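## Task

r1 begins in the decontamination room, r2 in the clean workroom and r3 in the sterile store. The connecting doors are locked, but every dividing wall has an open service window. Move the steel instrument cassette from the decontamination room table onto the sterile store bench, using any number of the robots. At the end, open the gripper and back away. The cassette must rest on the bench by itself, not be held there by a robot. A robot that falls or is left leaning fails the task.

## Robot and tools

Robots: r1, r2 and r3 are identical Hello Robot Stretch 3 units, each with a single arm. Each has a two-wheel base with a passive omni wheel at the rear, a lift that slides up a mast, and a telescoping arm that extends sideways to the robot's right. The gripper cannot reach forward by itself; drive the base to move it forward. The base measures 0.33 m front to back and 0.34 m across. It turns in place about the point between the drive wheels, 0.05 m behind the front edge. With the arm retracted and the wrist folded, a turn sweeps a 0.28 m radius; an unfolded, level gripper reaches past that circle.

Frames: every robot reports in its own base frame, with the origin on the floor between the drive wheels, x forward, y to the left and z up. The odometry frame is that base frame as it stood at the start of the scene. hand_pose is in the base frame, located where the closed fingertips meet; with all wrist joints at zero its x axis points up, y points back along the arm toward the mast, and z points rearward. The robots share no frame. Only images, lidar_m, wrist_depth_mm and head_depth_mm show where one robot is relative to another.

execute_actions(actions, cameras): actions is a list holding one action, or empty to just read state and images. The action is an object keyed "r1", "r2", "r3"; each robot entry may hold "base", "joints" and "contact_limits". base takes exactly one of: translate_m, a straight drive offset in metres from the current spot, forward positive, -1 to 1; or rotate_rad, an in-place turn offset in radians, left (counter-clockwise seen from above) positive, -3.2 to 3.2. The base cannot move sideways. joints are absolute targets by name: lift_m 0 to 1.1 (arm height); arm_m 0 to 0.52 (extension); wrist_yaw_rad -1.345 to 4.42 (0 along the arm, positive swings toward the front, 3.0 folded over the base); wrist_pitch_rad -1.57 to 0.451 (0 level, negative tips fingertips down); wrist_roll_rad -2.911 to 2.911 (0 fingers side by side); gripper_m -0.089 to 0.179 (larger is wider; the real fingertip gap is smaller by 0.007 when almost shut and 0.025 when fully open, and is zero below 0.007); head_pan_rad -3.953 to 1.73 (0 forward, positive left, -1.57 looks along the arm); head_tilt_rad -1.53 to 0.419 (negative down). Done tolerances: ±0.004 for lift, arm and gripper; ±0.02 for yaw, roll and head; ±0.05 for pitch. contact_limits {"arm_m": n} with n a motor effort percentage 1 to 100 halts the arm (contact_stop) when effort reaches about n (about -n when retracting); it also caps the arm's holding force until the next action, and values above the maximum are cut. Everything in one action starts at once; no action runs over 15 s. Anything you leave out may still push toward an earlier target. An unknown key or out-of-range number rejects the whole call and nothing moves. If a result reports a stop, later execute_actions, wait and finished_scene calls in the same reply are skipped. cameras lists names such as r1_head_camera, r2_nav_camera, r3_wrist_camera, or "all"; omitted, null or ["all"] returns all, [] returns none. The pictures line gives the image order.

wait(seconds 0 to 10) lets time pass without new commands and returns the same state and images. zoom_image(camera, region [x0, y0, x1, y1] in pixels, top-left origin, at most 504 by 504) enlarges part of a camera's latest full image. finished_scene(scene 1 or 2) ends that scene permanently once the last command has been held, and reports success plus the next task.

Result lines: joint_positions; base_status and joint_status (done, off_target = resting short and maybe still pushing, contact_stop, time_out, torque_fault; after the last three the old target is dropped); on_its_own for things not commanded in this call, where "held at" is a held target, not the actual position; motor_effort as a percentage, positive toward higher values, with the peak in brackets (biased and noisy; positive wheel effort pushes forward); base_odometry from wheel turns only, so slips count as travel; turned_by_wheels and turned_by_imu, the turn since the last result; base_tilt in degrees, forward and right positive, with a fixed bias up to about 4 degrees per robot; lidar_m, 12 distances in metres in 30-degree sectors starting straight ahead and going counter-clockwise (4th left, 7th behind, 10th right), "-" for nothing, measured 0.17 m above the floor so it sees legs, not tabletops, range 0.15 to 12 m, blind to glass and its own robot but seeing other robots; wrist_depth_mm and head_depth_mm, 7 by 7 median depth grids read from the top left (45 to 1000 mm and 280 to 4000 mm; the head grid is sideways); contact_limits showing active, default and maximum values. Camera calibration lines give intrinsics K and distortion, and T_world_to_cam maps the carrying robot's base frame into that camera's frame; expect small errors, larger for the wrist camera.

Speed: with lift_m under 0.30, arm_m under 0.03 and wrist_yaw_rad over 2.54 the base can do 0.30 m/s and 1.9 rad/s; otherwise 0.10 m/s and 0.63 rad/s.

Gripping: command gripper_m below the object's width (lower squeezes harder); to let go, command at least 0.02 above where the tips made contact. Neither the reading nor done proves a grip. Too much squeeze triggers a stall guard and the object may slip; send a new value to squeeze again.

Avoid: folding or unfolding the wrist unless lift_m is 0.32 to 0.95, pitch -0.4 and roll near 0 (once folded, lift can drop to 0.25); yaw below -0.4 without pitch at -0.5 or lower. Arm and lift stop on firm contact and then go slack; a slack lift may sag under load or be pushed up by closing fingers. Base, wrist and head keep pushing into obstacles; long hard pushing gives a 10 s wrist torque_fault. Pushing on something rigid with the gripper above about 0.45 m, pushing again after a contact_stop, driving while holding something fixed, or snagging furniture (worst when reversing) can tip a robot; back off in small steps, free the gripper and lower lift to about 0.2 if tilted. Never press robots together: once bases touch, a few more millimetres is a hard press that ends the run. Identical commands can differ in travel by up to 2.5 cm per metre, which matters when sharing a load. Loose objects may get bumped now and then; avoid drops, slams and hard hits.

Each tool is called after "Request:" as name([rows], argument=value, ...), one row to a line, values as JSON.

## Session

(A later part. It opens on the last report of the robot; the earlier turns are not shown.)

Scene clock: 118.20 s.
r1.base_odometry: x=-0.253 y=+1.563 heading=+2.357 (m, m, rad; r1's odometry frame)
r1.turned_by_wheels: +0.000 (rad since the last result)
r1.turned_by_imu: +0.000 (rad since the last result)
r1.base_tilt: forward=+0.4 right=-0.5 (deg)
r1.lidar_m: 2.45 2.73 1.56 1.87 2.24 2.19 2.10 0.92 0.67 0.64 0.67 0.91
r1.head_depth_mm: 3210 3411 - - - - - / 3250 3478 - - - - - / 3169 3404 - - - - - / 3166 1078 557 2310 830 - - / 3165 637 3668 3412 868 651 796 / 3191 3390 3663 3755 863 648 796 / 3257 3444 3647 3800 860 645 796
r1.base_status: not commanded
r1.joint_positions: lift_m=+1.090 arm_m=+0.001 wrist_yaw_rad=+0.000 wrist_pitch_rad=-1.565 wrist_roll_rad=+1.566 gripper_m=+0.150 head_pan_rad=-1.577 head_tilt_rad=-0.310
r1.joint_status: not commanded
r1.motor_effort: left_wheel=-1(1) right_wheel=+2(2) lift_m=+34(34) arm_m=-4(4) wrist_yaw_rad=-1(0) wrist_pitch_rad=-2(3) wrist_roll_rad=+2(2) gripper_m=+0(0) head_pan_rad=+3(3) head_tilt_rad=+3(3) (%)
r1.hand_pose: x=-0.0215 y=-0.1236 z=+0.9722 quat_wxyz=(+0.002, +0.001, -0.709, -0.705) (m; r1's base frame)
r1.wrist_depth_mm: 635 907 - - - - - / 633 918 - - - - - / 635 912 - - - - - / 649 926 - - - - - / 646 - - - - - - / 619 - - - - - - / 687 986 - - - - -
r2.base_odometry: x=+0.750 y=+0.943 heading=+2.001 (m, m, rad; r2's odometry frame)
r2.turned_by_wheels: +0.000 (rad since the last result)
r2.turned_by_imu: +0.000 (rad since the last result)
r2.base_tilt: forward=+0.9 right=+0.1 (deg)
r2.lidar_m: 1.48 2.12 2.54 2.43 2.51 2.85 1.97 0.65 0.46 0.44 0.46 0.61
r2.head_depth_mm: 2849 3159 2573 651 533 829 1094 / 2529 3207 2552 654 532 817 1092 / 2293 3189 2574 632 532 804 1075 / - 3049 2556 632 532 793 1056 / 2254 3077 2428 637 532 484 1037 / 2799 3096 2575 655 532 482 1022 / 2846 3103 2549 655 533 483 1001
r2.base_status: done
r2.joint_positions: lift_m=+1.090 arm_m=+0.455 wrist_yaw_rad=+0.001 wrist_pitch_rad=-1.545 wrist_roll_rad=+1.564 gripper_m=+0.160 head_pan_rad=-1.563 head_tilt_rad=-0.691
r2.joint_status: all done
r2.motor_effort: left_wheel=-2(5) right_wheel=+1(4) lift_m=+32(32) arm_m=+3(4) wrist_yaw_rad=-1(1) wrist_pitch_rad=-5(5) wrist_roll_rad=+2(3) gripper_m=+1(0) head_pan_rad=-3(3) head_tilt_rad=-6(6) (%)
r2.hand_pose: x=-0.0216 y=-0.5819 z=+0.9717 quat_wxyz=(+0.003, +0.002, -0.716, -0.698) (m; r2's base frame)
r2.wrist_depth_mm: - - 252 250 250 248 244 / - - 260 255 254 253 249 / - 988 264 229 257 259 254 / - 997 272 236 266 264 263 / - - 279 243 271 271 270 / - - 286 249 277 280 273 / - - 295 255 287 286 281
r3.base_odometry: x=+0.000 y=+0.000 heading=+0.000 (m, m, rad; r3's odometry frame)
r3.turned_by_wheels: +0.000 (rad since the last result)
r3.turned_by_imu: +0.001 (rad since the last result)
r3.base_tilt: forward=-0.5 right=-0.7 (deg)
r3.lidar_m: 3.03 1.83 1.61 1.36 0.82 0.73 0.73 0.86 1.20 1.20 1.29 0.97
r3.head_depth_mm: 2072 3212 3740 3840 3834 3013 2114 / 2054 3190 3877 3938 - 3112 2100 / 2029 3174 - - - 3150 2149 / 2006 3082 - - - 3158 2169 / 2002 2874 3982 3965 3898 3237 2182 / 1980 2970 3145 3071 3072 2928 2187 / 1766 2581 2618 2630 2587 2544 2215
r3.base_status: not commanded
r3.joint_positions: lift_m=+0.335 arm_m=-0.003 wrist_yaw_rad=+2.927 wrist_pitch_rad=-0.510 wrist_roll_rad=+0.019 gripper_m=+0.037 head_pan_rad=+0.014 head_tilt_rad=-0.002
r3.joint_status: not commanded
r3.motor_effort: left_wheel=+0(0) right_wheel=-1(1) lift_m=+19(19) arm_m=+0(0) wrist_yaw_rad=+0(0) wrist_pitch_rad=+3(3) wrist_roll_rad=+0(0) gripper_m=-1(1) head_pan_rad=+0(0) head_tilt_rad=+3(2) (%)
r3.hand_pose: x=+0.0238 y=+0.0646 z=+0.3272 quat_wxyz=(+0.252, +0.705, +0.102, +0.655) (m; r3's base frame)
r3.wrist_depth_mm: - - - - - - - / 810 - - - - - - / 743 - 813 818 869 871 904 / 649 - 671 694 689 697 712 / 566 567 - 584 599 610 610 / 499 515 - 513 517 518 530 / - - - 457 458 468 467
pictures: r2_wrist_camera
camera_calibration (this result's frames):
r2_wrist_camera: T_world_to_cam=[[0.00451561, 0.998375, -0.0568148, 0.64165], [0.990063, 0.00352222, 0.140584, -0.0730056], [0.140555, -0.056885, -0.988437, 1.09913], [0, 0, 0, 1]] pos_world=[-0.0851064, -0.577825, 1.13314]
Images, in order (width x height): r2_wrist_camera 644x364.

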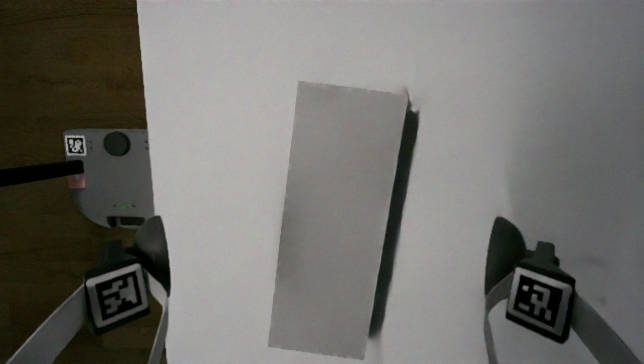

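Request:
execute_actions([
  {"r2":{"joints":{"lift_m":0.995}},"r3":{"base":{"rotate_rad":1.31},"joints":{"lift_m":0.28}}},
], cameras=[])

Request:
execute_actions([
  {"r2":{"joints":{"gripper_m":0.03}},"r3":{"base":{"translate_m":0.8}}},
], cameras=[])

Request:
execute_actions([
  {"r2":{"joints":{"lift_m":1.09}},"r3":{"base":{"rotate_rad":1.571}}},
], cameras=[])

Request:
execute_actions([
  {"r2":{"joints":{"arm_m":0.0}},"r3":{"base":{"translate_m":-1.0},"joints":{"head_pan_rad":-1.57,"head_tilt_rad":-0.3}}},
], cameras=["r2_wrist_camera","r3_nav_camera"])

Scene clock: 127.63 s.
r1.base_odometry: x=-0.253 y=+1.563 heading=+2.357 (m, m, rad; r1's odometry frame)
r1.turned_by_wheels: +0.000 (rad since the last result)
r1.turned_by_imu: +0.000 (rad since the last result)
r1.base_tilt: forward=+0.3 right=-0.5 (deg)
r1.lidar_m: 2.44 2.73 1.55 1.87 2.24 2.19 2.10 0.92 0.67 0.64 0.66 0.91
r1.head_depth_mm: 3272 3427 - - - - - / 3239 3478 - - - - - / 3185 3390 - - - - - / 3173 1195 562 644 740 - - / 3158 - 671 3177 868 650 798 / 3193 3474 3638 3819 864 648 794 / 3234 3457 3644 3759 860 645 795
r1.base_status: not commanded
r1.joint_positions: lift_m=+1.090 arm_m=+0.001 wrist_yaw_rad=+0.000 wrist_pitch_rad=-1.565 wrist_roll_rad=+1.566 gripper_m=+0.150 head_pan_rad=-1.577 head_tilt_rad=-0.310
r1.joint_status: not commanded
r1.motor_effort: left_wheel=-1(2) right_wheel=+2(2) lift_m=+34(34) arm_m=-3(4) wrist_yaw_rad=+0(1) wrist_pitch_rad=-3(3) wrist_roll_rad=+2(2) gripper_m=+0(0) head_pan_rad=+3(3) head_tilt_rad=+3(3) (%)
r1.hand_pose: x=-0.0215 y=-0.1236 z=+0.9722 quat_wxyz=(+0.002, +0.001, -0.709, -0.705) (m; r1's base frame)
r1.wrist_depth_mm: 625 884 - - - - - / 628 892 - - - - - / 638 921 - - - - - / 645 956 - - - - - / 634 - - - - - - / 619 - - - - - - / 695 988 - - - - -
r2.base_odometry: x=+0.750 y=+0.943 heading=+2.001 (m, m, rad; r2's odometry frame)
r2.turned_by_wheels: +0.000 (rad since the last result)
r2.turned_by_imu: +0.000 (rad since the last result)
r2.base_tilt: forward=+0.7 right=+0.2 (deg)
r2.lidar_m: 1.48 2.13 2.55 2.44 2.50 2.84 1.97 0.65 0.46 0.44 0.46 0.61
r2.head_depth_mm: 2875 - 2540 654 532 827 1091 / 2855 3241 2554 654 532 818 1096 / - 3214 2407 631 531 802 1082 / 893 - 2458 632 533 794 1060 / 2195 3088 2452 637 532 483 1035 / 2750 3094 2574 655 532 482 1017 / 2850 3159 2541 656 533 483 997
r2.base_status: not commanded
r2.joint_positions: lift_m=+0.995 arm_m=+0.455 wrist_yaw_rad=+0.001 wrist_pitch_rad=-1.545 wrist_roll_rad=+1.564 gripper_m=+0.160 head_pan_rad=-1.563 head_tilt_rad=-0.691
r2.joint_status: all done
r2.motor_effort: left_wheel=-1(2) right_wheel=+1(1) lift_m=+21(22) arm_m=+3(3) wrist_yaw_rad=+0(1) wrist_pitch_rad=-5(4) wrist_roll_rad=+2(2) gripper_m=+0(1) head_pan_rad=-3(3) head_tilt_rad=-5(6) (%)
r2.hand_pose: x=-0.0216 y=-0.5819 z=+0.8772 quat_wxyz=(+0.003, +0.002, -0.716, -0.698) (m; r2's base frame)
r2.wrist_depth_mm: 166 163 162 161 158 157 157 / 168 167 166 132 132 161 160 / 889 171 171 137 135 165 163 / 784 175 173 140 138 170 168 / - 180 178 143 142 172 172 / - - 182 147 147 178 175 / - 190 186 151 182 182 180
r3.base_odometry: x=+0.000 y=+0.000 heading=+1.310 (m, m, rad; r3's odometry frame)
r3.turned_by_wheels: +1.310 (rad since the last result)
r3.turned_by_imu: +1.326 (rad since the last result)
r3.base_tilt: forward=-0.4 right=-0.8 (deg)
r3.lidar_m: 1.61 0.99 0.74 0.73 0.76 1.08 1.20 1.26 0.96 2.36 2.21 1.64
r3.head_depth_mm: 1521 1525 1531 1530 1548 1561 1581 / 1536 1537 1540 1554 1553 1562 1567 / 1542 1538 1542 1570 1564 1573 1587 / 1562 1538 1549 1555 1585 1583 1582 / 1567 1552 1560 1570 1584 1591 1599 / 1563 1560 1573 1582 1601 1621 1624 / 1570 1584 1599 1612 1617 1630 1643
r3.base_status: done
r3.joint_positions: lift_m=+0.280 arm_m=-0.003 wrist_yaw_rad=+2.927 wrist_pitch_rad=-0.512 wrist_roll_rad=+0.019 gripper_m=+0.037 head_pan_rad=+0.014 head_tilt_rad=-0.002
r3.joint_status: all done
r3.motor_effort: left_wheel=-2(13) right_wheel=+2(10) lift_m=+14(16) arm_m=+0(0) wrist_yaw_rad=+1(0) wrist_pitch_rad=+4(4) wrist_roll_rad=+0(0) gripper_m=-1(0) head_pan_rad=+0(0) head_tilt_rad=+3(2) (%)
r3.hand_pose: x=+0.0238 y=+0.0643 z=+0.2725 quat_wxyz=(+0.252, +0.705, +0.103, +0.655) (m; r3's base frame)
r3.wrist_depth_mm: - 689 702 724 769 793 838 / 719 - 769 788 839 849 879 / 708 - 698 731 732 761 778 / 580 - 600 610 611 628 632 / 494 500 - 530 526 533 539 / - - - 443 462 462 462 / - - - 406 403 407 415
pictures: none
No camera images: the call's "cameras" was empty. Leave "cameras" out to get every camera's image.

Scene clock: 132.10 s.
r1.base_odometry: x=-0.253 y=+1.563 heading=+2.357 (m, m, rad; r1's odometry frame)
r1.turned_by_wheels: +0.000 (rad since the last result)
r1.turned_by_imu: +0.000 (rad since the last result)
r1.base_tilt: forward=+0.3 right=-0.5 (deg)
r1.lidar_m: 2.45 2.72 1.55 1.87 2.24 2.19 2.10 0.92 0.67 0.64 0.66 0.91
r1.head_depth_mm: 3253 3448 - - - - - / 3232 3437 - - - - - / 3178 3415 - - - - - / 3179 1199 567 631 737 - - / 3181 - 580 650 869 651 797 / 3189 3417 3627 3776 866 648 798 / 3232 3442 3672 3819 859 645 797
r1.base_status: not commanded
r1.joint_positions: lift_m=+1.090 arm_m=+0.001 wrist_yaw_rad=+0.000 wrist_pitch_rad=-1.565 wrist_roll_rad=+1.566 gripper_m=+0.150 head_pan_rad=-1.577 head_tilt_rad=-0.310
r1.joint_status: not commanded
r1.motor_effort: left_wheel=-1(1) right_wheel=+2(2) lift_m=+34(34) arm_m=-4(3) wrist_yaw_rad=+0(0) wrist_pitch_rad=-3(3) wrist_roll_rad=+2(1) gripper_m=+0(1) head_pan_rad=+3(3) head_tilt_rad=+4(3) (%)
r1.hand_pose: x=-0.0215 y=-0.1236 z=+0.9722 quat_wxyz=(+0.002, +0.001, -0.709, -0.705) (m; r1's base frame)
r1.wrist_depth_mm: 634 876 - - - - - / 633 933 - - - - - / 630 904 - - - - - / 644 921 - - - - - / 650 - - - - - - / 620 - - - - - - / 717 - - - - - -
r2.base_odometry: x=+0.750 y=+0.943 heading=+2.001 (m, m, rad; r2's odometry frame)
r2.turned_by_wheels: +0.000 (rad since the last result)
r2.turned_by_imu: +0.002 (rad since the last result)
r2.base_tilt: forward=+0.6 right=-0.3 (deg)
r2.lidar_m: 1.49 2.13 2.55 2.43 2.50 2.84 1.97 0.65 0.47 0.44 0.46 0.61
r2.head_depth_mm: 2862 - 2454 658 535 833 1097 / - 3234 2589 657 534 823 1093 / - 3259 2484 637 535 810 1086 / 878 - 2467 638 537 800 1064 / 2195 3139 2450 639 536 788 1037 / 2756 3108 2579 660 536 485 1023 / 2873 3194 2574 660 537 486 1004
r2.base_status: not commanded
r2.joint_positions: lift_m=+0.996 arm_m=+0.455 wrist_yaw_rad=+0.001 wrist_pitch_rad=-1.553 wrist_roll_rad=+1.566 gripper_m=+0.034 head_pan_rad=-1.563 head_tilt_rad=-0.691
r2.joint_status: gripper_m off_target (ended at +0.034, target +0.030)
r2.motor_effort: left_wheel=-1(2) right_wheel=+0(1) lift_m=+3(22) arm_m=+3(3) wrist_yaw_rad=-1(0) wrist_pitch_rad=+0(5) wrist_roll_rad=+2(2) gripper_m=-23(100) head_pan_rad=-3(3) head_tilt_rad=-6(6) (%)
r2.hand_pose: x=-0.0216 y=-0.5798 z=+0.8781 quat_wxyz=(+0.002, +0.002, -0.713, -0.701) (m; r2's base frame)
r2.wrist_depth_mm: 171 169 167 165 164 164 161 / 177 173 171 140 139 167 165 / 919 178 176 142 142 172 171 / 808 182 180 147 147 175 175 / - 187 153 150 150 180 179 / - 191 156 155 154 185 183 / - 198 195 159 191 193 189
r3.base_odometry: x=+0.206 y=+0.773 heading=+1.310 (m, m, rad; r3's odometry frame)
r3.turned_by_wheels: +0.000 (rad since the last result)
r3.turned_by_imu: +0.000 (rad since the last result)
r3.base_tilt: forward=-0.5 right=-0.7 (deg)
r3.lidar_m: 0.80 0.84 0.71 0.69 0.73 1.02 2.00 1.44 2.54 2.77 1.12 0.83
r3.head_depth_mm: 735 739 739 746 750 757 762 / 738 742 744 750 757 757 763 / 739 743 753 754 759 763 768 / 744 747 750 760 763 765 775 / 749 754 758 761 764 776 777 / 754 760 764 766 772 777 780 / 755 761 764 770 774 775 785
r3.base_status: done
r3.joint_positions: lift_m=+0.280 arm_m=-0.003 wrist_yaw_rad=+2.927 wrist_pitch_rad=-0.512 wrist_roll_rad=+0.019 gripper_m=+0.037 head_pan_rad=+0.014 head_tilt_rad=-0.002
r3.joint_status: not commanded
r3.motor_effort: left_wheel=-3(11) right_wheel=+1(8) lift_m=+14(14) arm_m=+0(0) wrist_yaw_rad=+0(0) wrist_pitch_rad=+4(4) wrist_roll_rad=+0(0) gripper_m=-1(1) head_pan_rad=+0(0) head_tilt_rad=+2(2) (%)
r3.hand_pose: x=+0.0238 y=+0.0643 z=+0.2725 quat_wxyz=(+0.252, +0.705, +0.103, +0.655) (m; r3's base frame)
r3.wrist_depth_mm: - 659 681 707 713 753 786 / 680 - 733 776 811 822 838 / 680 - 718 729 748 772 751 / 580 - 600 612 610 619 633 / 500 503 - 529 526 534 535 / - - - 442 455 459 468 / - - - 401 407 410 416
pictures: none
No camera images: the call's "cameras" was empty. Leave "cameras" out to get every camera's image.

Scene clock: 134.30 s.
r1.base_odometry: x=-0.253 y=+1.563 heading=+2.357 (m, m, rad; r1's odometry frame)
r1.turned_by_wheels: +0.000 (rad since the last result)
r1.turned_by_imu: +0.000 (rad since the last result)
r1.base_tilt: forward=+0.3 right=-0.5 (deg)
r1.lidar_m: 2.45 2.73 1.55 1.87 2.25 2.18 2.10 0.92 0.67 0.64 0.66 0.91
r1.head_depth_mm: 3226 3427 - - - - - / 3246 3419 - - - - - / 3212 3386 - - - - - / 3142 1074 592 2311 798 - - / 3191 638 3664 3423 870 652 798 / 3213 3399 3668 3797 865 649 799 / 3226 3412 3641 3805 859 644 795
r1.base_status: not commanded
r1.joint_positions: lift_m=+1.090 arm_m=+0.001 wrist_yaw_rad=+0.000 wrist_pitch_rad=-1.565 wrist_roll_rad=+1.566 gripper_m=+0.150 head_pan_rad=-1.577 head_tilt_rad=-0.310
r1.joint_status: not commanded
r1.motor_effort: left_wheel=-2(2) right_wheel=+2(2) lift_m=+35(34) arm_m=-3(3) wrist_yaw_rad=+0(0) wrist_pitch_rad=-2(3) wrist_roll_rad=+2(2) gripper_m=+0(0) head_pan_rad=+3(3) head_tilt_rad=+2(3) (%)
r1.hand_pose: x=-0.0215 y=-0.1236 z=+0.9722 quat_wxyz=(+0.002, +0.001, -0.709, -0.705) (m; r1's base frame)
r1.wrist_depth_mm: 631 893 - - - - - / 641 903 - - - - - / 636 934 - - - - - / 643 915 - - - - - / 643 - - - - - - / 609 - - - - - - / 701 963 - - - - -
r2.base_odometry: x=+0.750 y=+0.943 heading=+2.001 (m, m, rad; r2's odometry frame)
r2.turned_by_wheels: +0.000 (rad since the last result)
r2.turned_by_imu: -0.002 (rad since the last result)
r2.base_tilt: forward=+0.9 right=+0.0 (deg)
r2.lidar_m: 1.48 2.13 2.54 2.43 2.51 2.84 1.98 0.65 0.46 0.44 0.46 0.61
r2.head_depth_mm: 2846 3236 2550 653 532 830 1094 / 2549 3228 2559 653 532 814 1093 / 2286 3232 2544 645 531 806 1086 / - 3081 2585 647 532 795 1065 / 2208 3058 2442 640 532 484 1043 / 2508 3066 2532 652 533 482 1016 / 2890 3183 2554 653 534 482 998
r2.base_status: not commanded
r2.joint_positions: lift_m=+1.090 arm_m=+0.455 wrist_yaw_rad=+0.001 wrist_pitch_rad=-1.551 wrist_roll_rad=+1.567 gripper_m=+0.033 head_pan_rad=-1.563 head_tilt_rad=-0.692
r2.joint_status: all done
r2.motor_effort: left_wheel=+0(5) right_wheel=+0(6) lift_m=+32(38) arm_m=+2(3) wrist_yaw_rad=+0(0) wrist_pitch_rad=-1(7) wrist_roll_rad=+1(2) gripper_m=+1(23) head_pan_rad=-3(3) head_tilt_rad=-5(6) (%)
r2.hand_pose: x=-0.0216 y=-0.5803 z=+0.9718 quat_wxyz=(+0.002, +0.001, -0.714, -0.701) (m; r2's base frame)
r2.wrist_depth_mm: - 255 251 250 249 246 246 / - - 256 253 256 252 250 / - 991 265 230 261 258 257 / - 988 273 235 265 265 263 / - - 280 242 272 272 270 / - - 285 249 277 280 277 / - - 294 254 292 285 285
r3.base_odometry: x=+0.206 y=+0.773 heading=+2.881 (m, m, rad; r3's odometry frame)
r3.turned_by_wheels: +1.571 (rad since the last result)
r3.turned_by_imu: +1.587 (rad since the last result)
r3.base_tilt: forward=-0.4 right=-0.8 (deg)
r3.lidar_m: 0.69 0.72 1.02 2.00 1.43 2.53 2.83 1.13 0.83 0.80 0.84 0.71
r3.head_depth_mm: 627 629 632 637 639 645 650 / 628 632 636 641 646 649 651 / 634 635 637 642 650 649 655 / 634 638 644 647 650 655 656 / 639 642 646 649 655 658 661 / 642 645 648 650 658 660 665 / 643 646 650 657 660 666 668
r3.base_status: done
r3.joint_positions: lift_m=+0.280 arm_m=-0.003 wrist_yaw_rad=+2.927 wrist_pitch_rad=-0.512 wrist_roll_rad=+0.019 gripper_m=+0.037 head_pan_rad=+0.014 head_tilt_rad=-0.002
r3.joint_status: not commanded
r3.motor_effort: left_wheel=-2(14) right_wheel=+1(11) lift_m=+15(14) arm_m=+0(0) wrist_yaw_rad=+1(0) wrist_pitch_rad=+4(4) wrist_roll_rad=+0(0) gripper_m=-1(0) head_pan_rad=+0(0) head_tilt_rad=+2(2) (%)
r3.hand_pose: x=+0.0238 y=+0.0643 z=+0.2725 quat_wxyz=(+0.252, +0.705, +0.103, +0.655) (m; r3's base frame)
r3.wrist_depth_mm: - - - - - 977 717 / 849 - 900 889 926 886 733 / 674 - 703 721 730 754 695 / 588 - 600 608 612 630 628 / 504 506 - 529 525 528 534 / - - - 443 462 465 470 / - - - 407 401 410 410
pictures: none
No camera images: the call's "cameras" was empty. Leave "cameras" out to get every camera's image.

Scene clock: 139.23 s.
r1.base_odometry: x=-0.253 y=+1.563 heading=+2.357 (m, m, rad; r1's odometry frame)
r1.turned_by_wheels: +0.000 (rad since the last result)
r1.turned_by_imu: +0.000 (rad since the last result)
r1.base_tilt: forward=+0.4 right=-0.4 (deg)
r1.lidar_m: 2.45 2.73 1.56 1.87 2.24 2.19 2.10 0.91 0.67 0.64 0.67 0.91
r1.head_depth_mm: 3234 3426 - - - - - / 3270 3475 - - - - - / 3174 3400 - - - - - / 3162 1060 1292 2310 873 - - / 3153 1193 3684 3790 867 651 796 / 3267 3407 3654 3816 865 648 797 / 3252 3436 3623 3792 861 646 795
r1.base_status: not commanded
r1.joint_positions: lift_m=+1.090 arm_m=+0.001 wrist_yaw_rad=+0.000 wrist_pitch_rad=-1.565 wrist_roll_rad=+1.566 gripper_m=+0.150 head_pan_rad=-1.577 head_tilt_rad=-0.310
r1.joint_status: not commanded
r1.motor_effort: left_wheel=-2(2) right_wheel=+2(2) lift_m=+35(34) arm_m=-4(5) wrist_yaw_rad=+0(0) wrist_pitch_rad=-3(3) wrist_roll_rad=+2(2) gripper_m=+0(0) head_pan_rad=+3(3) head_tilt_rad=+4(3) (%)
r1.hand_pose: x=-0.0215 y=-0.1236 z=+0.9722 quat_wxyz=(+0.002, +0.001, -0.709, -0.705) (m; r1's base frame)
r1.wrist_depth_mm: 629 894 - - - - - / 640 910 - - - - - / 639 911 - - - - - / 648 942 - - - - - / 640 - - - - - - / 614 - - - - - - / 708 984 - - - - -
r2.base_odometry: x=+0.750 y=+0.943 heading=+2.001 (m, m, rad; r2's odometry frame)
r2.turned_by_wheels: +0.000 (rad since the last result)
r2.turned_by_imu: +0.000 (rad since the last result)
r2.base_tilt: forward=+0.8 right=+0.0 (deg)
r2.lidar_m: 1.48 2.12 2.55 2.43 2.51 2.83 1.99 0.65 0.47 0.44 0.46 0.61
r2.head_depth_mm: - - - - - 898 1095 / - - - - - - - / - - - - - - - / 896 3041 2651 645 - - 1107 / 2168 3066 2458 639 570 - 1071 / 2576 3032 2539 653 532 482 1018 / 2866 3140 2545 653 533 482 999
r2.base_status: not commanded
r2.joint_positions: lift_m=+1.090 arm_m=+0.000 wrist_yaw_rad=+0.001 wrist_pitch_rad=-1.551 wrist_roll_rad=+1.567 gripper_m=+0.033 head_pan_rad=-1.563 head_tilt_rad=-0.692
r2.joint_status: all done
r2.motor_effort: left_wheel=-1(1) right_wheel=+1(0) lift_m=+32(32) arm_m=-3(3) wrist_yaw_rad=+0(0) wrist_pitch_rad=-1(1) wrist_roll_rad=+1(1) gripper_m=-1(1) head_pan_rad=-3(3) head_tilt_rad=-5(5) (%)
r2.hand_pose: x=-0.0216 y=-0.1260 z=+0.9718 quat_wxyz=(+0.002, +0.001, -0.714, -0.700) (m; r2's base frame)
r2.wrist_depth_mm: 257 562 - - - - - / 262 295 - - - - - / 270 293 - - - - - / 276 292 - - - - - / 285 293 976 - - - - / 291 293 849 - - - - / 301 299 - - - - -
r3.base_odometry: x=+1.173 y=+0.515 heading=+2.881 (m, m, rad; r3's odometry frame)
r3.turned_by_wheels: +0.000 (rad since the last result)
r3.turned_by_imu: +0.002 (rad since the last result)
r3.base_tilt: forward=-0.6 right=-0.8 (deg)
r3.lidar_m: 1.70 1.78 2.09 1.10 1.83 1.77 2.67 1.07 0.80 0.78 0.82 1.13
r3.head_depth_mm: 3260 3521 3749 3794 855 889 960 / 653 688 736 785 828 895 963 / 646 689 731 779 834 896 970 / 652 692 734 779 836 896 971 / 655 694 733 782 837 899 978 / 654 694 737 789 838 901 985 / 654 695 740 789 843 905 986
r3.base_status: done
r3.joint_positions: lift_m=+0.280 arm_m=-0.003 wrist_yaw_rad=+2.927 wrist_pitch_rad=-0.512 wrist_roll_rad=+0.019 gripper_m=+0.037 head_pan_rad=-1.563 head_tilt_rad=-0.296
r3.joint_status: all done
r3.motor_effort: left_wheel=-3(17) right_wheel=+1(5) lift_m=+14(14) arm_m=-1(0) wrist_yaw_rad=+0(1) wrist_pitch_rad=+4(4) wrist_roll_rad=+0(0) gripper_m=+0(1) head_pan_rad=-2(32) head_tilt_rad=-3(28) (%)
r3.hand_pose: x=+0.0238 y=+0.0643 z=+0.2725 quat_wxyz=(+0.252, +0.705, +0.103, +0.655) (m; r3's base frame)
r3.wrist_depth_mm: - - - - - - - / 833 - 890 903 943 968 988 / 696 - 707 735 742 757 760 / 578 - 591 599 628 618 632 / 495 496 - 534 527 527 531 / - - - 442 466 461 467 / - - - 398 407 412 414
pictures: r2_wrist_camera, r3_nav_camera (sideways: a quarter turn counterclockwise sets it upright)
camera_calibration (this result's frames):
r2_wrist_camera: T_world_to_cam=[[0.00761278, 0.998657, -0.0512549, 0.181236], [0.99006, -0.00032889, 0.140643, -0.0751777], [0.140437, -0.0518161, -0.988733, 1.12609], [0, 0, 0, 1]] pos_world=[-0.0850939, -0.122668, 1.13326]
r3_nav_camera: T_world_to_cam=[[0.0100084, -0.293912, 0.95578, -1.20232], [-0.999928, -0.00931324, 0.00760679, 0.0481794], [0.00666568, -0.955787, -0.293984, 0.340399], [0, 0, 0, 1]] pos_world=[0.0579403, -0.0275793, 1.24886]
Images, in order (width x height): r2_wrist_camera 644x364, r3_nav_camera 672x504.

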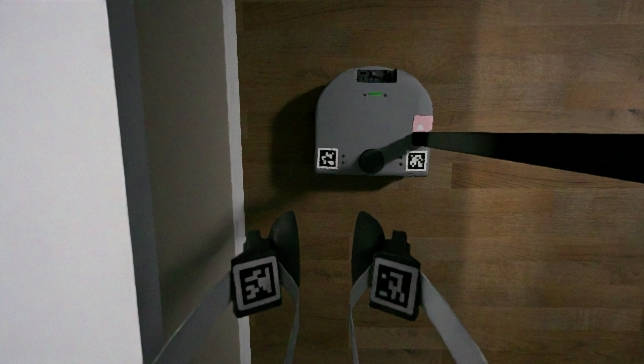

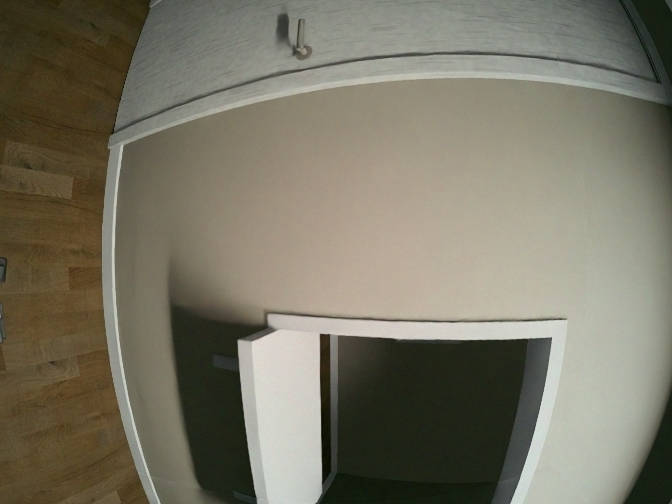

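Request:
execute_actions([
  {"r2":{"joints":{"arm_m":0.455,"gripper_m":0.16}},"r3":{"base":{"rotate_rad":0.47}}},
], cameras=[])

Request:
execute_actions([
  {"r2":{"joints":{"lift_m":1.003}},"r3":{"base":{"translate_m":-0.73}}},
], cameras=["r2_wrist_camera"])

Request:
execute_actions([
  {"r2":{"joints":{"gripper_m":0.02}},"r3":{"base":{"rotate_rad":-0.47},"joints":{"lift_m":0.9,"wrist_pitch_rad":-0.4}}},
], cameras=["r2_wrist_camera"])

Request:
execute_actions([
  {"r2":{"joints":{"lift_m":1.09}},"r3":{"joints":{"lift_m":1.09,"wrist_yaw_rad":0}}},
], cameras=["r2_wrist_camera"])

Scene clock: 149.60 s.
r1.base_odometry: x=-0.253 y=+1.563 heading=+2.357 (m, m, rad; r1's odometry frame)
r1.turned_by_wheels: +0.000 (rad since the last result)
r1.turned_by_imu: +0.000 (rad since the last result)
r1.base_tilt: forward=+0.4 right=-0.5 (deg)
r1.lidar_m: 2.45 2.73 1.56 1.87 2.25 2.19 2.10 0.91 0.67 0.64 0.67 0.91
r1.head_depth_mm: 3254 3432 - - - - - / 3220 3428 - - - - - / 3157 3405 - - - - - / 3167 1077 592 2286 742 - - / 3161 639 3688 3422 868 650 798 / 3186 3421 3621 3796 866 648 797 / 3230 3409 3634 3764 861 645 796
r1.base_status: not commanded
r1.joint_positions: lift_m=+1.090 arm_m=+0.001 wrist_yaw_rad=+0.000 wrist_pitch_rad=-1.565 wrist_roll_rad=+1.566 gripper_m=+0.150 head_pan_rad=-1.577 head_tilt_rad=-0.310
r1.joint_status: not commanded
r1.motor_effort: left_wheel=-1(1) right_wheel=+2(2) lift_m=+34(34) arm_m=-4(4) wrist_yaw_rad=+0(1) wrist_pitch_rad=-2(3) wrist_roll_rad=+2(1) gripper_m=+0(0) head_pan_rad=+3(3) head_tilt_rad=+2(3) (%)
r1.hand_pose: x=-0.0215 y=-0.1236 z=+0.9722 quat_wxyz=(+0.002, +0.001, -0.709, -0.705) (m; r1's base frame)
r1.wrist_depth_mm: 622 910 - - - - - / 638 893 - - - - - / 648 927 - - - - - / 639 961 - - - - - / 646 - - - - - - / 617 - - - - - - / 708 992 - - - - -
r2.base_odometry: x=+0.750 y=+0.943 heading=+2.001 (m, m, rad; r2's odometry frame)
r2.turned_by_wheels: +0.000 (rad since the last result)
r2.turned_by_imu: +0.001 (rad since the last result)
r2.base_tilt: forward=+0.7 right=+0.0 (deg)
r2.lidar_m: 1.48 2.13 2.55 2.43 2.51 2.83 1.98 0.65 0.47 0.44 0.46 0.61
r2.head_depth_mm: 2818 3194 2555 652 532 830 1089 / 2522 3238 2539 654 532 818 1091 / 2282 3235 2564 644 532 807 1085 / - 3057 2534 644 532 795 1058 / 2198 3067 2454 640 532 482 1041 / 2551 3087 2574 655 532 482 1022 / 2858 3174 2559 654 533 482 999
r2.base_status: not commanded
r2.joint_positions: lift_m=+1.090 arm_m=+0.455 wrist_yaw_rad=+0.001 wrist_pitch_rad=-1.550 wrist_roll_rad=+1.567 gripper_m=+0.160 head_pan_rad=-1.563 head_tilt_rad=-0.692
r2.joint_status: all done
r2.motor_effort: left_wheel=+0(1) right_wheel=+0(0) lift_m=+31(33) arm_m=+3(3) wrist_yaw_rad=-1(0) wrist_pitch_rad=-2(2) wrist_roll_rad=+1(1) gripper_m=+0(90) head_pan_rad=-3(3) head_tilt_rad=-5(6) (%)
r2.hand_pose: x=-0.0216 y=-0.5806 z=+0.9718 quat_wxyz=(+0.002, +0.001, -0.714, -0.700) (m; r2's base frame)
r2.wrist_depth_mm: - 256 252 251 249 246 244 / - - 259 255 252 251 251 / - - 266 231 261 259 255 / - - 272 236 268 264 265 / - - 278 241 273 270 269 / - - 287 247 280 278 277 / - - 295 257 287 287 284
r3.base_odometry: x=+1.173 y=+0.515 heading=-2.933 (m, m, rad; r3's odometry frame)
r3.turned_by_wheels: +0.470 (rad since the last result)
r3.turned_by_imu: +0.477 (rad since the last result)
r3.base_tilt: forward=-0.4 right=-0.7 (deg)
r3.lidar_m: 1.75 2.13 1.10 1.80 2.87 3.08 1.13 0.82 0.78 0.81 1.07 1.70
r3.head_depth_mm: 642 680 716 760 810 862 928 / 671 712 753 800 855 916 987 / 705 746 796 849 909 980 1060 / 746 789 845 899 971 1051 1137 / 771 814 867 928 1002 1096 1210 / 805 864 927 998 1089 1197 1333 / 855 922 995 1078 1188 1310 1431
r3.base_status: done
r3.joint_positions: lift_m=+0.280 arm_m=-0.003 wrist_yaw_rad=+2.927 wrist_pitch_rad=-0.512 wrist_roll_rad=+0.019 gripper_m=+0.037 head_pan_rad=-1.563 head_tilt_rad=-0.297
r3.joint_status: not commanded
r3.motor_effort: left_wheel=-3(15) right_wheel=+1(9) lift_m=+14(14) arm_m=+0(0) wrist_yaw_rad=+0(1) wrist_pitch_rad=+4(4) wrist_roll_rad=+0(0) gripper_m=-1(1) head_pan_rad=-3(2) head_tilt_rad=-2(3) (%)
r3.hand_pose: x=+0.0238 y=+0.0643 z=+0.2725 quat_wxyz=(+0.252, +0.705, +0.103, +0.655) (m; r3's base frame)
r3.wrist_depth_mm: - - - - - - - / 828 - 914 929 914 961 980 / 681 - 710 733 734 758 778 / 576 - 583 611 619 621 634 / 494 498 - 532 528 533 542 / - - - 446 455 457 461 / - - - 405 400 414 412
pictures: none
No camera images: the call's "cameras" was empty. Leave "cameras" out to get every camera's image.

Scene clock: 153.83 s.
r1.base_odometry: x=-0.253 y=+1.563 heading=+2.357 (m, m, rad; r1's odometry frame)
r1.turned_by_wheels: +0.000 (rad since the last result)
r1.turned_by_imu: +0.000 (rad since the last result)
r1.base_tilt: forward=+0.4 right=-0.4 (deg)
r1.lidar_m: 2.44 2.73 1.56 1.87 2.24 2.19 2.10 0.92 0.67 0.64 0.66 0.91
r1.head_depth_mm: 3241 3476 - - - - - / 3243 3456 - - - - - / 3212 3363 - - - - - / 3188 1197 561 625 796 - - / 3184 3908 576 647 867 651 797 / 3236 3478 3628 3782 864 647 797 / 3257 3442 3622 3796 858 646 796
r1.base_status: not commanded
r1.joint_positions: lift_m=+1.090 arm_m=+0.001 wrist_yaw_rad=+0.000 wrist_pitch_rad=-1.565 wrist_roll_rad=+1.566 gripper_m=+0.150 head_pan_rad=-1.577 head_tilt_rad=-0.310
r1.joint_status: not commanded
r1.motor_effort: left_wheel=-2(2) right_wheel=+2(2) lift_m=+35(34) arm_m=-4(3) wrist_yaw_rad=+0(0) wrist_pitch_rad=-3(3) wrist_roll_rad=+1(1) gripper_m=-1(0) head_pan_rad=+3(3) head_tilt_rad=+4(3) (%)
r1.hand_pose: x=-0.0215 y=-0.1236 z=+0.9722 quat_wxyz=(+0.002, +0.001, -0.709, -0.705) (m; r1's base frame)
r1.wrist_depth_mm: 619 920 - - - - - / 639 888 - - - - - / 644 965 - - - - - / 644 930 - - - - - / 635 - - - - - - / 626 - - - - - - / 704 996 - - - - -
r2.base_odometry: x=+0.750 y=+0.943 heading=+2.001 (m, m, rad; r2's odometry frame)
r2.turned_by_wheels: +0.000 (rad since the last result)
r2.turned_by_imu: +0.000 (rad since the last result)
r2.base_tilt: forward=+0.8 right=+0.1 (deg)
r2.lidar_m: 1.47 2.13 2.54 2.43 2.51 2.84 1.99 0.65 0.46 0.44 0.46 0.61
r2.head_depth_mm: 2868 - 2483 653 532 830 1094 / - 3203 2546 651 532 818 1093 / - 3305 2543 645 532 807 1078 / 871 - 2460 643 532 796 1063 / 2186 3096 2455 639 532 483 1039 / 2551 3056 2546 655 533 482 1020 / 2870 3168 2522 654 533 482 1002
r2.base_status: not commanded
r2.joint_positions: lift_m=+1.003 arm_m=+0.455 wrist_yaw_rad=+0.001 wrist_pitch_rad=-1.550 wrist_roll_rad=+1.567 gripper_m=+0.160 head_pan_rad=-1.563 head_tilt_rad=-0.692
r2.joint_status: all done
r2.motor_effort: left_wheel=-1(1) right_wheel=+0(0) lift_m=+21(25) arm_m=+3(3) wrist_yaw_rad=+0(0) wrist_pitch_rad=-2(2) wrist_roll_rad=+1(1) gripper_m=-1(0) head_pan_rad=-3(3) head_tilt_rad=-6(6) (%)
r2.hand_pose: x=-0.0216 y=-0.5806 z=+0.8852 quat_wxyz=(+0.002, +0.001, -0.714, -0.700) (m; r2's base frame)
r2.wrist_depth_mm: 173 169 168 168 167 166 165 / - 175 170 141 170 169 168 / 929 179 146 144 174 174 172 / 925 182 150 148 177 177 176 / - 187 154 151 182 182 181 / - - 158 155 186 187 184 / - 198 194 160 193 192 189
r3.base_odometry: x=+1.887 y=+0.666 heading=-2.933 (m, m, rad; r3's odometry frame)
r3.turned_by_wheels: +0.000 (rad since the last result)
r3.turned_by_imu: +0.001 (rad since the last result)
r3.base_tilt: forward=-0.5 right=-0.6 (deg)
r3.lidar_m: 2.41 1.59 2.10 1.64 2.53 1.74 0.61 0.44 0.43 0.44 0.59 1.51
r3.head_depth_mm: 2930 3125 3269 3364 2518 631 497 / 3063 3217 3432 3560 2572 636 503 / 3173 3380 3593 3771 2586 640 504 / 3348 3588 3797 3897 2571 645 507 / 3494 3646 3974 3913 2494 649 510 / 3177 3262 3379 3484 761 656 514 / 589 606 625 642 665 660 517
r3.base_status: done
r3.joint_positions: lift_m=+0.280 arm_m=-0.003 wrist_yaw_rad=+2.927 wrist_pitch_rad=-0.512 wrist_roll_rad=+0.019 gripper_m=+0.037 head_pan_rad=-1.563 head_tilt_rad=-0.297
r3.joint_status: not commanded
r3.motor_effort: left_wheel=-2(17) right_wheel=+1(4) lift_m=+14(14) arm_m=-1(1) wrist_yaw_rad=+0(1) wrist_pitch_rad=+4(4) wrist_roll_rad=+0(0) gripper_m=-1(1) head_pan_rad=-2(3) head_tilt_rad=-2(2) (%)
r3.hand_pose: x=+0.0238 y=+0.0643 z=+0.2725 quat_wxyz=(+0.252, +0.705, +0.103, +0.655) (m; r3's base frame)
r3.wrist_depth_mm: - - - - - - - / 832 - 890 893 955 953 983 / 685 - 713 732 735 744 740 / 578 - 599 608 615 631 639 / 491 506 - 534 527 532 541 / - - - 446 461 467 466 / - - - 403 403 415 415
pictures: r2_wrist_camera
camera_calibration (this result's frames):
r2_wrist_camera: T_world_to_cam=[[0.00761243, 0.998625, -0.0518579, 0.63129], [0.99006, -0.000243602, 0.140644, -0.0631042], [0.140438, -0.0524131, -0.988701, 1.01657], [0, 0, 0, 1]] pos_world=[-0.0850939, -0.577156, 1.0467]
Images, in order (width x height): r2_wrist_camera 644x364.

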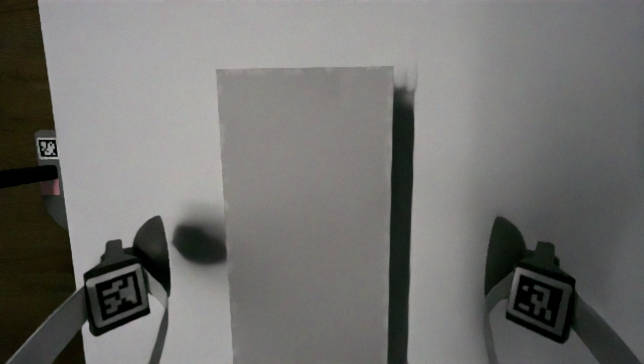

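Scene clock: 160.30 s.
r1.base_odometry: x=-0.253 y=+1.563 heading=+2.357 (m, m, rad; r1's odometry frame)
r1.turned_by_wheels: +0.000 (rad since the last result)
r1.turned_by_imu: +0.000 (rad since the last result)
r1.base_tilt: forward=+0.4 right=-0.5 (deg)
r1.lidar_m: 2.45 2.73 1.55 1.87 2.25 2.19 2.10 0.91 0.67 0.64 0.66 0.91
r1.head_depth_mm: 3235 3458 - - - - - / 3256 3430 - - - - - / 3207 3419 - - - - - / 3169 1199 561 623 736 - - / 3187 3965 579 647 869 650 797 / 3219 3430 3625 3786 864 647 796 / 3217 3450 3638 3788 859 644 796
r1.base_status: not commanded
r1.joint_positions: lift_m=+1.090 arm_m=+0.001 wrist_yaw_rad=+0.000 wrist_pitch_rad=-1.565 wrist_roll_rad=+1.566 gripper_m=+0.150 head_pan_rad=-1.577 head_tilt_rad=-0.310
r1.joint_status: not commanded
r1.motor_effort: left_wheel=-2(2) right_wheel=+2(2) lift_m=+35(34) arm_m=-4(4) wrist_yaw_rad=+0(0) wrist_pitch_rad=-3(2) wrist_roll_rad=+2(2) gripper_m=-1(1) head_pan_rad=+3(3) head_tilt_rad=+2(4) (%)
r1.hand_pose: x=-0.0215 y=-0.1236 z=+0.9722 quat_wxyz=(+0.002, +0.001, -0.709, -0.705) (m; r1's base frame)
r1.wrist_depth_mm: 622 907 - - - - - / 635 938 - - - - - / 645 907 - - - - - / 651 959 - - - - - / 633 - - - - - - / 607 - - - - - - / 704 981 - - - - -
r2.base_odometry: x=+0.750 y=+0.943 heading=+2.001 (m, m, rad; r2's odometry frame)
r2.turned_by_wheels: +0.000 (rad since the last result)
r2.turned_by_imu: +0.000 (rad since the last result)
r2.base_tilt: forward=+0.7 right=+0.0 (deg)
r2.lidar_m: 1.47 2.13 2.54 2.43 2.51 2.84 1.99 0.65 0.47 0.44 0.46 0.61
r2.head_depth_mm: 2900 - 2485 651 531 833 1094 / - 3256 2552 651 530 819 1096 / - 3288 2571 641 533 806 1086 / 874 - 2456 634 534 796 1059 / 2208 3076 2459 634 533 483 1040 / 2522 3066 2561 654 532 482 1021 / 2864 3148 2559 654 532 482 1001
r2.base_status: not commanded
r2.joint_positions: lift_m=+1.003 arm_m=+0.455 wrist_yaw_rad=+0.001 wrist_pitch_rad=-1.548 wrist_roll_rad=+1.567 gripper_m=+0.024 head_pan_rad=-1.563 head_tilt_rad=-0.692
r2.joint_status: gripper_m off_target (ended at +0.024, target +0.020)
r2.motor_effort: left_wheel=+0(1) right_wheel=+0(1) lift_m=+23(23) arm_m=+2(3) wrist_yaw_rad=+0(1) wrist_pitch_rad=-3(8) wrist_roll_rad=+1(1) gripper_m=-21(100) head_pan_rad=-3(3) head_tilt_rad=-5(6) (%)
r2.hand_pose: x=-0.0216 y=-0.5813 z=+0.8851 quat_wxyz=(+0.002, +0.001, -0.715, -0.699) (m; r2's base frame)
r2.wrist_depth_mm: 173 170 168 168 166 165 163 / - 174 172 140 168 169 167 / - 177 176 143 142 172 172 / 912 184 180 146 176 178 176 / - 188 152 150 150 181 180 / - 193 155 154 154 186 184 / - 199 196 158 190 191 188
r3.base_odometry: x=+1.887 y=+0.666 heading=+2.881 (m, m, rad; r3's odometry frame)
r3.turned_by_wheels: -0.470 (rad since the last result)
r3.turned_by_imu: -0.476 (rad since the last result)
r3.base_tilt: forward=-0.5 right=-0.8 (deg)
r3.lidar_m: 1.86 2.45 1.59 2.11 2.21 2.50 1.45 0.58 0.44 0.43 0.45 0.63
r3.head_depth_mm: 2965 3154 3263 3429 2513 629 497 / 3010 3180 3326 3515 2545 636 501 / 2952 3178 3408 3520 2571 641 504 / 2971 3159 3347 3544 2575 646 507 / 3035 3093 3486 3541 2640 651 512 / 3052 3185 3394 3610 2641 652 512 / 2984 3143 3376 3518 2672 660 517
r3.base_status: done
r3.joint_positions: lift_m=+0.900 arm_m=-0.003 wrist_yaw_rad=+2.927 wrist_pitch_rad=-0.421 wrist_roll_rad=+0.019 gripper_m=+0.037 head_pan_rad=-1.563 head_tilt_rad=-0.297
r3.joint_status: all done
r3.motor_effort: left_wheel=+3(14) right_wheel=-3(8) lift_m=+23(25) arm_m=+0(1) wrist_yaw_rad=+0(1) wrist_pitch_rad=+6(7) wrist_roll_rad=+0(0) gripper_m=-1(1) head_pan_rad=-2(2) head_tilt_rad=-2(1) (%)
r3.hand_pose: x=+0.0264 y=+0.0765 z=+0.9117 quat_wxyz=(+0.222, +0.709, +0.071, +0.665) (m; r3's base frame)
r3.wrist_depth_mm: - - - - - - - / - - - - - - - / - - - - - - - / - - - - - - - / - - - - - - - / - - - - - - - / - - - - - - -
pictures: r2_wrist_camera
camera_calibration (this result's frames):
r2_wrist_camera: T_world_to_cam=[[0.00761273, 0.998503, -0.0541661, 0.633923], [0.99006, 0.000081297, 0.140646, -0.0629005], [0.140439, -0.0546984, -0.988577, 1.01498], [0, 0, 0, 1]] pos_world=[-0.0850937, -0.577451, 1.04657]
Images, in order (width x height): r2_wrist_camera 644x364.

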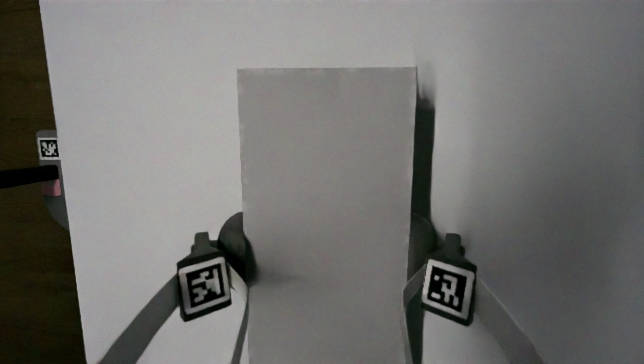

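Scene clock: 162.87 s.
r1.base_odometry: x=-0.253 y=+1.563 heading=+2.357 (m, m, rad; r1's odometry frame)
r1.turned_by_wheels: +0.000 (rad since the last result)
r1.turned_by_imu: +0.000 (rad since the last result)
r1.base_tilt: forward=+0.4 right=-0.4 (deg)
r1.lidar_m: 2.45 2.73 1.55 1.87 2.24 2.19 2.10 0.92 0.67 0.64 0.66 0.90
r1.head_depth_mm: 3216 3449 - - - - - / 3245 3450 - - - - - / 3160 3348 - - - - - / 3166 1076 592 2298 670 - - / 3183 637 3641 3407 759 650 797 / 3191 3369 3660 3819 862 647 797 / 3238 3414 3639 3793 860 645 797
r1.base_status: not commanded
r1.joint_positions: lift_m=+1.090 arm_m=+0.001 wrist_yaw_rad=+0.000 wrist_pitch_rad=-1.565 wrist_roll_rad=+1.566 gripper_m=+0.150 head_pan_rad=-1.577 head_tilt_rad=-0.310
r1.joint_status: not commanded
r1.motor_effort: left_wheel=-1(2) right_wheel=+2(2) lift_m=+35(34) arm_m=-4(4) wrist_yaw_rad=-1(0) wrist_pitch_rad=-3(3) wrist_roll_rad=+2(2) gripper_m=-1(1) head_pan_rad=+3(3) head_tilt_rad=+3(3) (%)
r1.hand_pose: x=-0.0215 y=-0.1236 z=+0.9722 quat_wxyz=(+0.002, +0.001, -0.709, -0.705) (m; r1's base frame)
r1.wrist_depth_mm: 626 888 - - - - - / 634 915 - - - - - / 631 897 - - - - - / 657 942 - - - - - / 642 - - - - - - / 616 - - - - - - / 715 986 - - - - -
r2.base_odometry: x=+0.750 y=+0.943 heading=+2.001 (m, m, rad; r2's odometry frame)
r2.turned_by_wheels: +0.000 (rad since the last result)
r2.turned_by_imu: +0.000 (rad since the last result)
r2.base_tilt: forward=+0.8 right=+0.1 (deg)
r2.lidar_m: 1.48 2.12 2.56 2.43 2.51 2.83 1.98 0.65 0.46 0.44 0.46 0.61
r2.head_depth_mm: 2818 3198 2534 652 531 833 1095 / 2495 3203 2545 654 532 818 1092 / 2294 3251 750 652 532 806 1082 / - 3021 610 653 531 792 1061 / 2211 3019 613 653 533 483 1042 / 2533 3111 2559 653 534 481 1024 / 2885 3142 2540 654 532 482 1000
r2.base_status: not commanded
r2.joint_positions: lift_m=+1.090 arm_m=+0.455 wrist_yaw_rad=+0.001 wrist_pitch_rad=-1.548 wrist_roll_rad=+1.567 gripper_m=+0.024 head_pan_rad=-1.563 head_tilt_rad=-0.692
r2.joint_status: all done
r2.motor_effort: left_wheel=-1(1) right_wheel=+0(0) lift_m=+34(33) arm_m=+2(2) wrist_yaw_rad=-1(0) wrist_pitch_rad=-3(3) wrist_roll_rad=+1(1) gripper_m=-21(21) head_pan_rad=-3(3) head_tilt_rad=-5(5) (%)
r2.hand_pose: x=-0.0216 y=-0.5813 z=+0.9717 quat_wxyz=(+0.002, +0.001, -0.715, -0.699) (m; r2's base frame)
r2.wrist_depth_mm: - 255 254 248 249 247 244 / - - 255 139 251 252 250 / - 960 260 142 143 258 255 / - - 268 146 264 264 261 / - - 153 151 149 271 269 / - - 156 154 153 275 275 / - - 292 158 284 285 282
r3.base_odometry: x=+1.887 y=+0.666 heading=+2.881 (m, m, rad; r3's odometry frame)
r3.turned_by_wheels: +0.000 (rad since the last result)
r3.turned_by_imu: +0.000 (rad since the last result)
r3.base_tilt: forward=-0.5 right=-0.7 (deg)
r3.lidar_m: 1.85 2.45 1.59 2.11 2.22 2.50 1.45 0.58 0.44 0.43 0.45 0.63
r3.head_depth_mm: 2919 3141 - - - - - / 2969 3153 - - - - - / 2993 3186 - - - - - / 2954 3163 3386 3466 2724 622 507 / 2958 3085 3460 3517 2646 649 511 / 2987 3159 3428 3600 2660 653 514 / 3035 3208 3368 3591 2698 657 516
r3.base_status: not commanded
r3.joint_positions: lift_m=+1.090 arm_m=-0.003 wrist_yaw_rad=+0.002 wrist_pitch_rad=-0.421 wrist_roll_rad=+0.019 gripper_m=+0.037 head_pan_rad=-1.563 head_tilt_rad=-0.297
r3.joint_status: all done
r3.motor_effort: left_wheel=+2(3) right_wheel=-2(2) lift_m=+23(24) arm_m=-1(0) wrist_yaw_rad=-3(3) wrist_pitch_rad=+6(6) wrist_roll_rad=+0(0) gripper_m=+0(1) head_pan_rad=-2(2) head_tilt_rad=-2(2) (%)
r3.hand_pose: x=-0.0210 y=-0.3665 z=+1.1018 quat_wxyz=(+0.685, +0.147, -0.698, -0.149) (m; r3's base frame)
r3.wrist_depth_mm: - - - - - - - / - - - - - - - / - - - - - - - / 574 583 - - - - - / 472 487 507 497 509 542 376 / 412 419 398 426 430 438 373 / 365 364 366 371 376 382 366
pictures: r2_wrist_camera
camera_calibration (this result's frames):
r2_wrist_camera: T_world_to_cam=[[0.00761351, 0.998503, -0.054166, 0.63861], [0.99006, 0.0000805058, 0.140646, -0.0750706], [0.140439, -0.0546984, -0.988577, 1.10052], [0, 0, 0, 1]] pos_world=[-0.0850937, -0.577451, 1.1331]
Images, in order (width x height): r2_wrist_camera 644x364.

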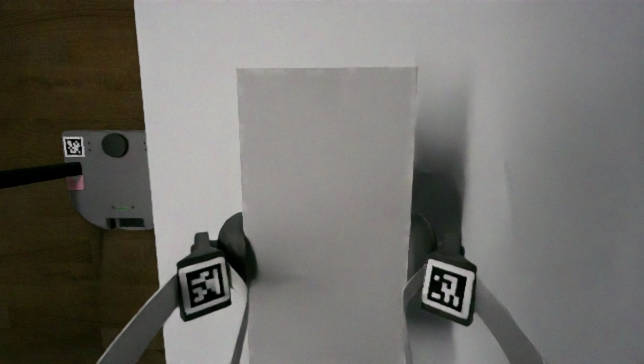

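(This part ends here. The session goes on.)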